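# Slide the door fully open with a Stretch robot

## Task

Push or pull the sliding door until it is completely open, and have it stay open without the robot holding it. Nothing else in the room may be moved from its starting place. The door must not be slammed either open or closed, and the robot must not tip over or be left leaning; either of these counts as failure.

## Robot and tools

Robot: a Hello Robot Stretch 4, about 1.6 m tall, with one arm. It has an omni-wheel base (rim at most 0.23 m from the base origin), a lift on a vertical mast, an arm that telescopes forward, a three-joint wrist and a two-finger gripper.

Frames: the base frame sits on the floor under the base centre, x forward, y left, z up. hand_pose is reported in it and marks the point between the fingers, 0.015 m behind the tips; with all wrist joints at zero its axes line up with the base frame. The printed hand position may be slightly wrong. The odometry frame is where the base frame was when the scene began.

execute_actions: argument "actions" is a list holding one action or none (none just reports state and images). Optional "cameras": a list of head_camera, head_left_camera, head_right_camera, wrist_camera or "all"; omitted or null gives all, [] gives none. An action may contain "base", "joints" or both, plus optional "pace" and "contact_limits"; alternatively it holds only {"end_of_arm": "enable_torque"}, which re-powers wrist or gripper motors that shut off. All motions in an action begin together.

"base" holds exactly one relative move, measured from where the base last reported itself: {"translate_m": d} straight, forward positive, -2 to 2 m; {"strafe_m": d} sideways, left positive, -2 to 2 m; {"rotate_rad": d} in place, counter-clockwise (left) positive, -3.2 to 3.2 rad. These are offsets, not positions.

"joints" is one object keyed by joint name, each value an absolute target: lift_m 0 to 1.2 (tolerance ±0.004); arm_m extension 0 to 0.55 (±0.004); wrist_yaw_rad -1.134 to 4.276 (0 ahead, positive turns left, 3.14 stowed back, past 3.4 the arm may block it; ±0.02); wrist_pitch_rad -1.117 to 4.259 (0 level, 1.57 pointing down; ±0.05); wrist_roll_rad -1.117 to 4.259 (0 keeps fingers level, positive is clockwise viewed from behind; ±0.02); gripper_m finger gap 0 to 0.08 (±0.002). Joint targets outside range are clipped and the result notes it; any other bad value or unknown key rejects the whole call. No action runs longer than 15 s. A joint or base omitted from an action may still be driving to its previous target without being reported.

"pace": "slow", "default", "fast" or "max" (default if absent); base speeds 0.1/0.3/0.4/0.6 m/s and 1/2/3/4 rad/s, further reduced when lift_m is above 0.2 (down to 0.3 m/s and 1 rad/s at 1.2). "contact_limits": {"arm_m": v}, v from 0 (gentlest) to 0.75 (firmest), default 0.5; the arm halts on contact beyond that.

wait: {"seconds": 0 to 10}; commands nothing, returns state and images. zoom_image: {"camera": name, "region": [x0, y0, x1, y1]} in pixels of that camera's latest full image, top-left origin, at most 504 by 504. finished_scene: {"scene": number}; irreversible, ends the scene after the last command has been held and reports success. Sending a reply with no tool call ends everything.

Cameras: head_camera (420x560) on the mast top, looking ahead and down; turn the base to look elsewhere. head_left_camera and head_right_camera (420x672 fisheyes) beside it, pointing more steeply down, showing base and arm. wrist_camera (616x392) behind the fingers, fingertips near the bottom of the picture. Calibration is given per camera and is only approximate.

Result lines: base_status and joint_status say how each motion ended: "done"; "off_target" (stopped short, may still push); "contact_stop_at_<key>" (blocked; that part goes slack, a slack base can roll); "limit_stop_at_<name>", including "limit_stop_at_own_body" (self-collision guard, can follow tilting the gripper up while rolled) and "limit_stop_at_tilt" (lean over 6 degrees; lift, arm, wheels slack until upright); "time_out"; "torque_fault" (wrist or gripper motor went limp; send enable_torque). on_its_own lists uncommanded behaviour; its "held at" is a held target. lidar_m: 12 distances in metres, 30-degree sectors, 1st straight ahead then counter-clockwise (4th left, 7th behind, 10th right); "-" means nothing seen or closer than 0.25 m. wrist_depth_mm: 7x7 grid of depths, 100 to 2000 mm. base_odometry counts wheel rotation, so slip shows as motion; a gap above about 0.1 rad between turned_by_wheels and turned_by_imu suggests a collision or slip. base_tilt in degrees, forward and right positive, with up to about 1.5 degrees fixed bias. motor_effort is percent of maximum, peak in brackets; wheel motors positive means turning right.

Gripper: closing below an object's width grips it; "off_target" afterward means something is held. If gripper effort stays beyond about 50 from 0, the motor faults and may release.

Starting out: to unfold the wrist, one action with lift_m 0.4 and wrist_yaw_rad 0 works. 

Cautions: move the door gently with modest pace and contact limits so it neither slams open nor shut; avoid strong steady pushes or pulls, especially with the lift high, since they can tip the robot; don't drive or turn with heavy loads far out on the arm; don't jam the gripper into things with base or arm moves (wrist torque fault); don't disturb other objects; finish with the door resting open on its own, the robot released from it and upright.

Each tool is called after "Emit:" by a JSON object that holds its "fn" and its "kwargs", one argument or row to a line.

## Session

Emit:
{"fn": "execute_actions", "kwargs": {
  "actions": []
}}

Scene clock: 0.00 s.
base_odometry: x=+0.000 y=+0.000 heading=+0.000 (m, m, rad; odometry frame)
turned_by_wheels: +0.000 (rad since the last result)
turned_by_imu: +0.000 (rad since the last result)
base_tilt: forward=+0.5 right=+0.7 (deg)
lidar_m: 0.99 0.95 0.82 1.12 1.83 1.31 0.86 0.81 0.84 1.22 1.86 1.73
base_status: not commanded
joint_positions: lift_m=+0.232 arm_m=+0.001 wrist_yaw_rad=+3.161 wrist_pitch_rad=-0.001 wrist_roll_rad=+0.013 gripper_m=+0.040
joint_status: not commanded
motor_effort: lift_m=+19 arm_m=-1 wrist_yaw_rad=+1 wrist_pitch_rad=-6 wrist_roll_rad=+1 gripper_m=-1 wheel_0=+0 wheel_1=+0 wheel_2=+0 (%)
hand_pose: x=-0.0421 y=+0.0832 z=+0.4106 quat_wxyz=(-0.010, +0.000, +0.007, +1.000) (m; base frame)
wrist_depth_mm: - 132 1008 1182 1430 1708 1576 / - 124 237 1229 1397 1756 1576 / - 133 196 1205 1397 1661 1618 / 121 134 976 1229 1464 1661 1661 / 798 891 1008 1205 1430 1661 1618 / 798 878 960 1182 140 1308 1308 / 798 - 150 976 - - 991
pictures: head_camera, head_left_camera, head_right_camera, wrist_camera
camera_calibration (this result's frames):
wrist_camera: T_world_to_cam=[[0.0262049, 0.998898, -0.0389292, -0.0730333], [0.0412324, -0.0399895, -0.998349, 0.46218], [-0.998806, 0.0245565, -0.0422349, 0.128295], [0, 0, 0, 1]] pos_world=[0.110999, 0.0882847, 0.463993]
Images, in order (width x height): head_camera 420x560, head_left_camera 420x672, head_right_camera 420x672, wrist_camera 616x392.

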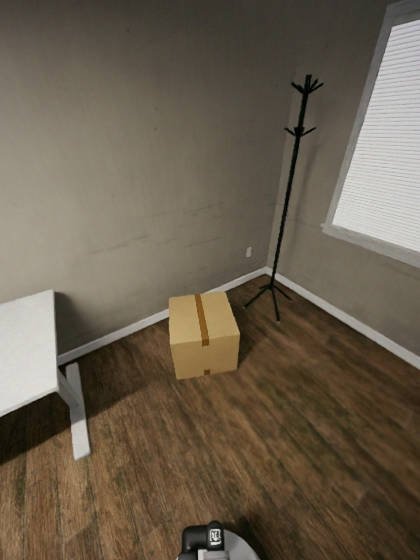

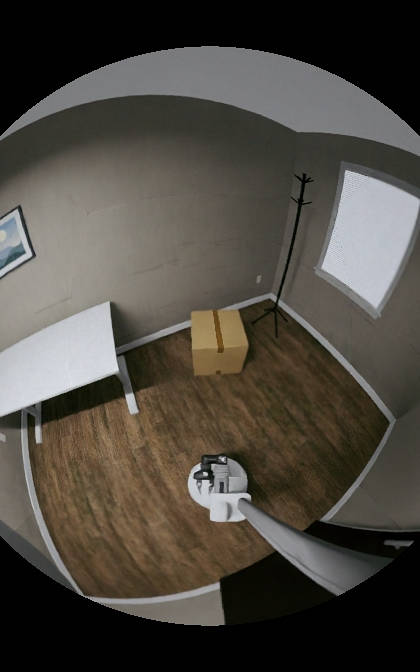

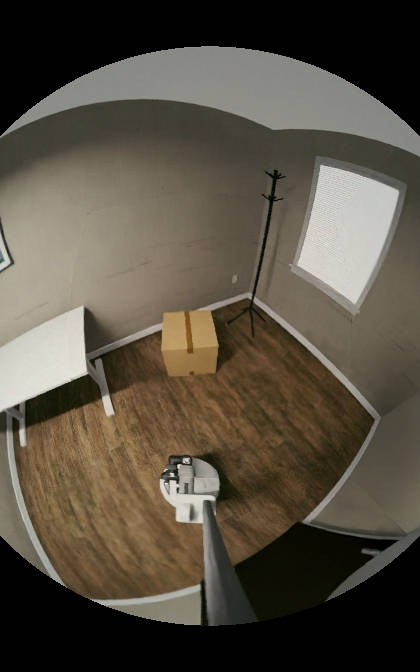

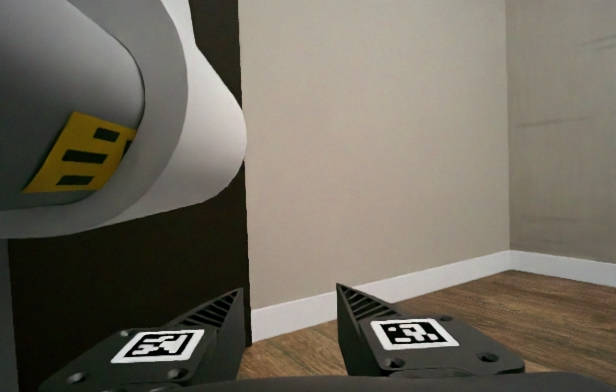

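Emit:
{"fn": "execute_actions", "kwargs": {
  "actions": [
    {"base":{"rotate_rad":-2.6},"joints":{"lift_m":0.8,"wrist_yaw_rad":0,"gripper_m":0.08}}
  ],
  "cameras": []
}}

Emit:
{"fn": "execute_actions", "kwargs": {
  "actions": [
    {"base":{"strafe_m":0.45},"joints":{"arm_m":0.15}}
  ],
  "cameras": ["wrist_camera","head_camera"]
}}

Scene clock: 3.67 s.
base_odometry: x=+0.000 y=+0.000 heading=-2.600 (m, m, rad; odometry frame)
turned_by_wheels: -2.600 (rad since the last result)
turned_by_imu: -2.561 (rad since the last result)
base_tilt: forward=+0.3 right=+0.7 (deg)
lidar_m: 0.80 0.82 1.27 1.87 1.75 0.97 0.89 0.82 1.21 1.82 1.25 0.84
base_status: done
joint_positions: lift_m=+0.800 arm_m=+0.001 wrist_yaw_rad=+0.000 wrist_pitch_rad=-0.001 wrist_roll_rad=+0.013 gripper_m=+0.080
joint_status: all done
motor_effort: lift_m=+23(25) arm_m=-1(1) wrist_yaw_rad=+0(7) wrist_pitch_rad=-7(9) wrist_roll_rad=+1(1) gripper_m=+1(1) wheel_0=-1(12) wheel_1=-2(13) wheel_2=-2(6) (%)
hand_pose: x=+0.3850 y=-0.0874 z=+0.9780 quat_wxyz=(+1.000, +0.007, +0.000, +0.000) (m; base frame)
wrist_depth_mm: 574 574 591 591 597 609 661 / 585 580 585 603 603 609 668 / 585 585 597 597 609 603 676 / 591 597 591 597 609 615 676 / 591 597 603 615 615 609 683 / 597 603 603 603 164 621 683 / - 114 615 615 384 - -
pictures: none
No camera images: the call's "cameras" was empty. Leave "cameras" out to get every camera's image.

Scene clock: 6.50 s.
base_odometry: x=+0.232 y=-0.386 heading=-2.601 (m, m, rad; odometry frame)
turned_by_wheels: +0.000 (rad since the last result)
turned_by_imu: -0.001 (rad since the last result)
base_tilt: forward=+0.4 right=+0.6 (deg)
lidar_m: 0.74 0.92 1.26 1.41 1.47 0.80 0.82 1.05 1.19 2.27 1.15 0.86
base_status: done
joint_positions: lift_m=+0.800 arm_m=+0.149 wrist_yaw_rad=+0.000 wrist_pitch_rad=-0.001 wrist_roll_rad=+0.013 gripper_m=+0.080
joint_status: all done
motor_effort: lift_m=+23(24) arm_m=+5(3) wrist_yaw_rad=+0(3) wrist_pitch_rad=-7(7) wrist_roll_rad=+1(1) gripper_m=+0(1) wheel_0=+0(3) wheel_1=-2(9) wheel_2=-1(1) (%)
hand_pose: x=+0.5327 y=-0.0874 z=+0.9780 quat_wxyz=(+1.000, +0.007, +0.000, +0.000) (m; base frame)
wrist_depth_mm: 492 500 449 455 455 459 462 / 496 504 452 452 459 466 466 / 504 508 459 459 466 466 469 / 504 508 462 462 466 473 473 / 508 517 466 459 469 473 477 / 517 512 462 466 164 473 484 / - 115 469 469 310 - -
pictures: head_camera, wrist_camera
camera_calibration (this result's frames):
wrist_camera: T_world_to_cam=[[-0.0456741, -0.998198, -0.0389255, -0.0318158], [-0.0404253, 0.0407812, -0.99835, 1.04876], [0.998138, -0.0440252, -0.0422151, -0.339198], [0, 0, 0, 1]] pos_world=[0.37951, -0.0894614, 1.03147]
Images, in order (width x height): head_camera 420x560, wrist_camera 616x392.

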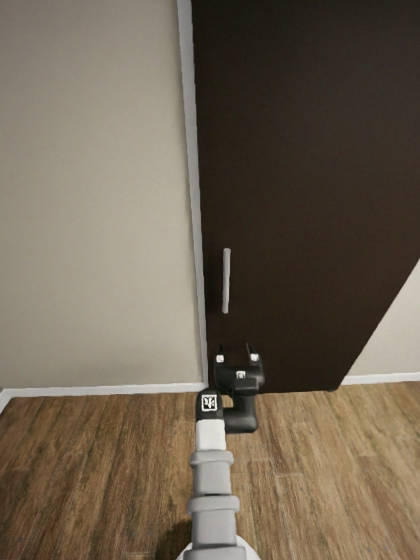

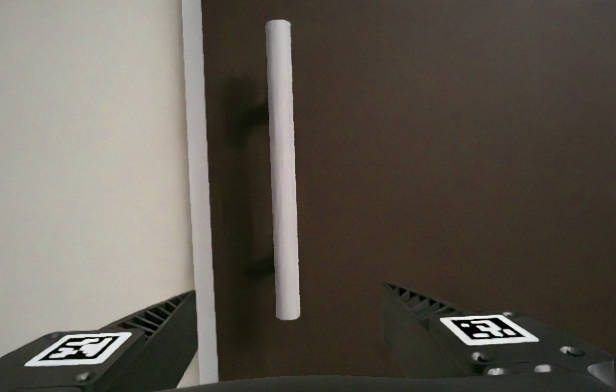

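Emit:
{"fn": "execute_actions", "kwargs": {
  "actions": [
    {"base":{"translate_m":0.1},"joints":{"arm_m":0.3}}
  ],
  "cameras": []
}}

Emit:
{"fn": "execute_actions", "kwargs": {
  "actions": [
    {"base":{"strafe_m":-0.75},"pace":"slow"}
  ]
}}

Scene clock: 8.37 s.
base_odometry: x=+0.146 y=-0.437 heading=-2.600 (m, m, rad; odometry frame)
turned_by_wheels: +0.000 (rad since the last result)
turned_by_imu: +0.000 (rad since the last result)
base_tilt: forward=+0.3 right=+0.7 (deg)
lidar_m: 0.65 0.81 1.16 1.41 1.48 0.89 0.90 1.12 1.32 2.29 1.03 0.73
base_status: done
joint_positions: lift_m=+0.800 arm_m=+0.299 wrist_yaw_rad=+0.000 wrist_pitch_rad=-0.001 wrist_roll_rad=+0.013 gripper_m=+0.080
joint_status: all done
motor_effort: lift_m=+23(23) arm_m=+5(7) wrist_yaw_rad=+1(0) wrist_pitch_rad=-7(7) wrist_roll_rad=+2(3) gripper_m=+0(1) wheel_0=-1(13) wheel_1=+0(4) wheel_2=+2(8) (%)
hand_pose: x=+0.6827 y=-0.0874 z=+0.9780 quat_wxyz=(+1.000, +0.007, +0.000, +0.000) (m; base frame)
wrist_depth_mm: 257 204 207 209 211 212 214 / 258 207 208 210 211 213 215 / 262 208 209 212 213 215 217 / 263 210 210 213 215 217 218 / 265 211 213 153 216 219 220 / 266 212 213 152 165 218 221 / - 115 216 152 183 - -
pictures: none
No camera images: the call's "cameras" was empty. Leave "cameras" out to get every camera's image.

Scene clock: 17.00 s.
base_odometry: x=-0.241 y=+0.205 heading=-2.599 (m, m, rad; odometry frame)
turned_by_wheels: +0.001 (rad since the last result)
turned_by_imu: +0.014 (rad since the last result)
base_tilt: forward=+0.4 right=+0.7 (deg)
lidar_m: 0.64 1.03 1.14 2.18 1.30 1.22 0.88 0.96 1.36 1.52 0.98 0.71
base_status: done
joint_positions: lift_m=+0.800 arm_m=+0.299 wrist_yaw_rad=+0.007 wrist_pitch_rad=-0.001 wrist_roll_rad=+0.013 gripper_m=+0.080
joint_status: not commanded
on_its_own: wrist_yaw_rad is at rest, and its effort (-18) is outside its rest range (-13 to +13)
motor_effort: lift_m=+23(23) arm_m=+5(5) wrist_yaw_rad=-18(60) wrist_pitch_rad=-7(9) wrist_roll_rad=+2(1) gripper_m=+0(0) wheel_0=+11(31) wheel_1=+2(8) wheel_2=+3(8) (%)
hand_pose: x=+0.6833 y=-0.0860 z=+0.9780 quat_wxyz=(+1.000, +0.007, +0.000, +0.003) (m; base frame)
wrist_depth_mm: - 190 126 191 192 193 193 / - 191 126 193 194 195 195 / - 193 127 195 195 195 196 / - 195 128 196 196 197 198 / - 196 129 197 198 199 199 / - 198 131 200 164 200 200 / - 114 132 200 174 - -
pictures: head_camera, head_left_camera, head_right_camera, wrist_camera
camera_calibration (this result's frames):
wrist_camera: T_world_to_cam=[[-0.0392608, -0.998471, -0.0389205, -0.0279819], [-0.040736, 0.0405175, -0.998348, 1.05497], [0.998398, -0.0376105, -0.0422645, -0.489047], [0, 0, 0, 1]] pos_world=[0.53014, -0.089077, 1.03147]
Images, in order (width x height): head_camera 420x560, head_left_camera 420x672, head_right_camera 420x672, wrist_camera 616x392.

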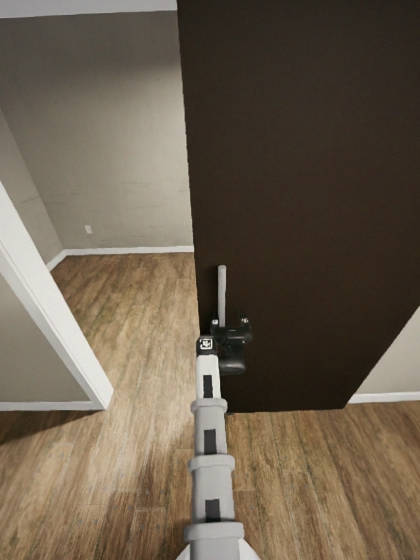

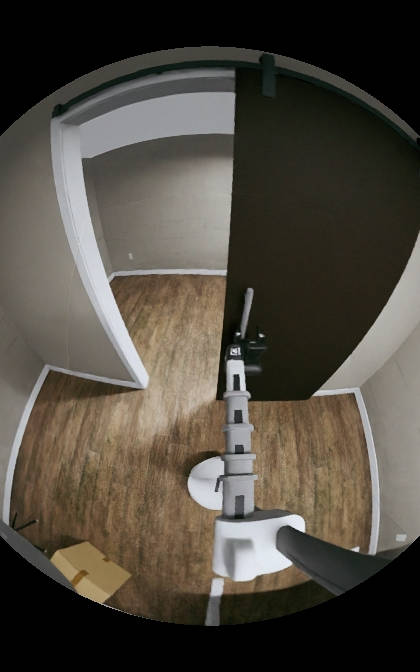

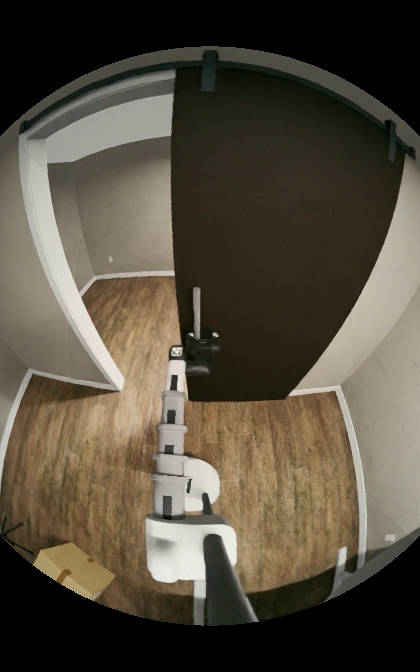

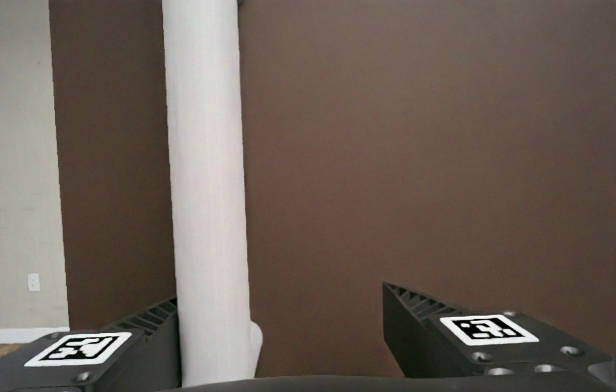

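The guide sits where it did in scene 1, which needed about 0.145 m more.

Emit:
{"fn": "execute_actions", "kwargs": {
  "actions": [
    {"base":{"strafe_m":-0.125},"pace":"slow"}
  ],
  "cameras": ["wrist_camera","head_right_camera"]
}}

Scene clock: 19.60 s.
base_odometry: x=-0.305 y=+0.312 heading=-2.598 (m, m, rad; odometry frame)
turned_by_wheels: +0.001 (rad since the last result)
turned_by_imu: +0.003 (rad since the last result)
base_tilt: forward=+0.4 right=+0.7 (deg)
lidar_m: 0.65 1.16 1.13 2.28 1.34 1.27 0.88 0.96 1.41 1.41 0.99 0.73
base_status: done
joint_positions: lift_m=+0.800 arm_m=+0.299 wrist_yaw_rad=+0.006 wrist_pitch_rad=-0.001 wrist_roll_rad=+0.013 gripper_m=+0.080
joint_status: not commanded
on_its_own: wrist_yaw_rad is at rest, and its effort (-18) is outside its rest range (-13 to +13)
motor_effort: lift_m=+23(22) arm_m=+5(5) wrist_yaw_rad=-18(36) wrist_pitch_rad=-7(8) wrist_roll_rad=+1(1) gripper_m=+0(0) wheel_0=+10(23) wheel_1=+4(4) wheel_2=+3(5) (%)
hand_pose: x=+0.6833 y=-0.0861 z=+0.9780 quat_wxyz=(+1.000, +0.007, +0.000, +0.003) (m; base frame)
wrist_depth_mm: - 187 123 188 189 187 189 / - 188 123 189 189 191 190 / - 190 124 191 191 191 191 / - 191 124 192 193 193 193 / - 193 125 193 195 195 195 / - 193 126 195 164 195 196 / - 115 128 196 171 - -
pictures: head_right_camera, wrist_camera
camera_calibration (this result's frames):
wrist_camera: T_world_to_cam=[[-0.039617, -0.998457, -0.0389221, -0.0278128], [-0.0406864, 0.0405323, -0.99835, 1.05495], [0.998386, -0.037968, -0.0422293, -0.489078], [0, 0, 0, 1]] pos_world=[0.530109, -0.0890986, 1.03147]
Images, in order (width x height): head_right_camera 420x672, wrist_camera 616x392.

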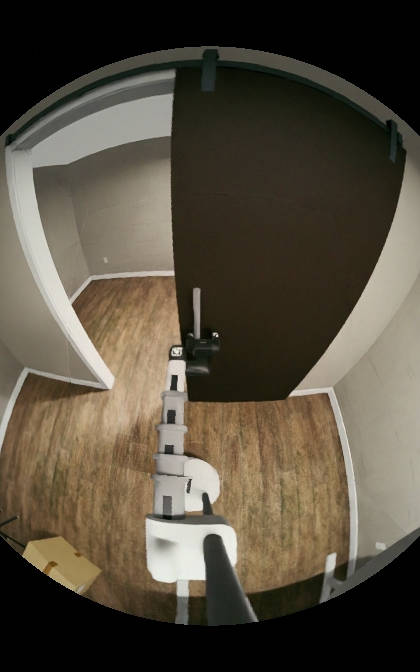

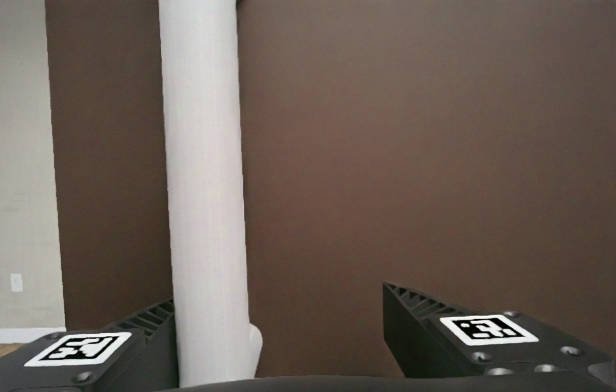

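Emit:
{"fn": "execute_actions", "kwargs": {
  "actions": [
    {"base":{"strafe_m":-0.025},"pace":"slow"}
  ],
  "cameras": []
}}

Emit:
{"fn": "execute_actions", "kwargs": {
  "actions": [
    {"base":{"strafe_m":0.025}}
  ],
  "cameras": []
}}

Emit:
{"fn": "finished_scene", "kwargs": {
  "scene": 2
}}

Scene clock: 21.33 s.
base_odometry: x=-0.318 y=+0.333 heading=-2.595 (m, m, rad; odometry frame)
turned_by_wheels: +0.003 (rad since the last result)
turned_by_imu: +0.004 (rad since the last result)
base_tilt: forward=+0.4 right=+0.6 (deg)
lidar_m: 0.65 1.17 1.15 2.32 1.34 1.30 0.91 0.95 1.41 1.38 0.98 0.73
base_status: done
joint_positions: lift_m=+0.800 arm_m=+0.299 wrist_yaw_rad=+0.016 wrist_pitch_rad=-0.001 wrist_roll_rad=+0.013 gripper_m=+0.080
joint_status: not commanded
on_its_own: wrist_yaw_rad is at rest, and its effort (-46) is outside its rest range (-13 to +13)
motor_effort: lift_m=+23(23) arm_m=+5(5) wrist_yaw_rad=-46(47) wrist_pitch_rad=-6(7) wrist_roll_rad=+3(2) gripper_m=-1(0) wheel_0=+23(19) wheel_1=+7(6) wheel_2=+6(6) (%)
hand_pose: x=+0.6841 y=-0.0840 z=+0.9780 quat_wxyz=(+1.000, +0.007, +0.000, +0.008) (m; base frame)
wrist_depth_mm: - 187 122 186 185 185 185 / - 188 123 187 186 186 186 / - 190 123 189 189 187 187 / - 191 124 190 190 189 189 / - 193 124 192 191 190 190 / - 194 124 193 165 191 191 / - 114 127 195 170 - -
pictures: none
No camera images: the call's "cameras" was empty. Leave "cameras" out to get every camera's image.

Scene clock: 22.20 s.
base_odometry: x=-0.305 y=+0.312 heading=-2.595 (m, m, rad; odometry frame)
turned_by_wheels: +0.000 (rad since the last result)
turned_by_imu: +0.000 (rad since the last result)
base_tilt: forward=+0.4 right=+0.7 (deg)
lidar_m: 0.63 1.16 1.13 2.27 1.33 1.28 0.91 0.99 1.38 1.40 0.99 0.70
base_status: done
joint_positions: lift_m=+0.800 arm_m=+0.299 wrist_yaw_rad=+0.000 wrist_pitch_rad=-0.001 wrist_roll_rad=+0.013 gripper_m=+0.080
joint_status: not commanded
motor_effort: lift_m=+23(23) arm_m=+5(5) wrist_yaw_rad=+0(46) wrist_pitch_rad=-7(9) wrist_roll_rad=+0(2) gripper_m=-1(1) wheel_0=+0(24) wheel_1=+0(15) wheel_2=+1(7) (%)
hand_pose: x=+0.6828 y=-0.0874 z=+0.9780 quat_wxyz=(+1.000, +0.007, +0.000, +0.000) (m; base frame)
wrist_depth_mm: - 187 123 189 189 190 190 / - 189 123 190 190 191 192 / - 190 124 191 192 193 193 / - 191 125 193 194 195 195 / - 193 126 195 195 196 197 / - 194 127 195 164 197 198 / - 114 129 197 172 - -
pictures: none
No camera images: the call's "cameras" was empty. Leave "cameras" out to get every camera's image.

The scene is finished: the task was done.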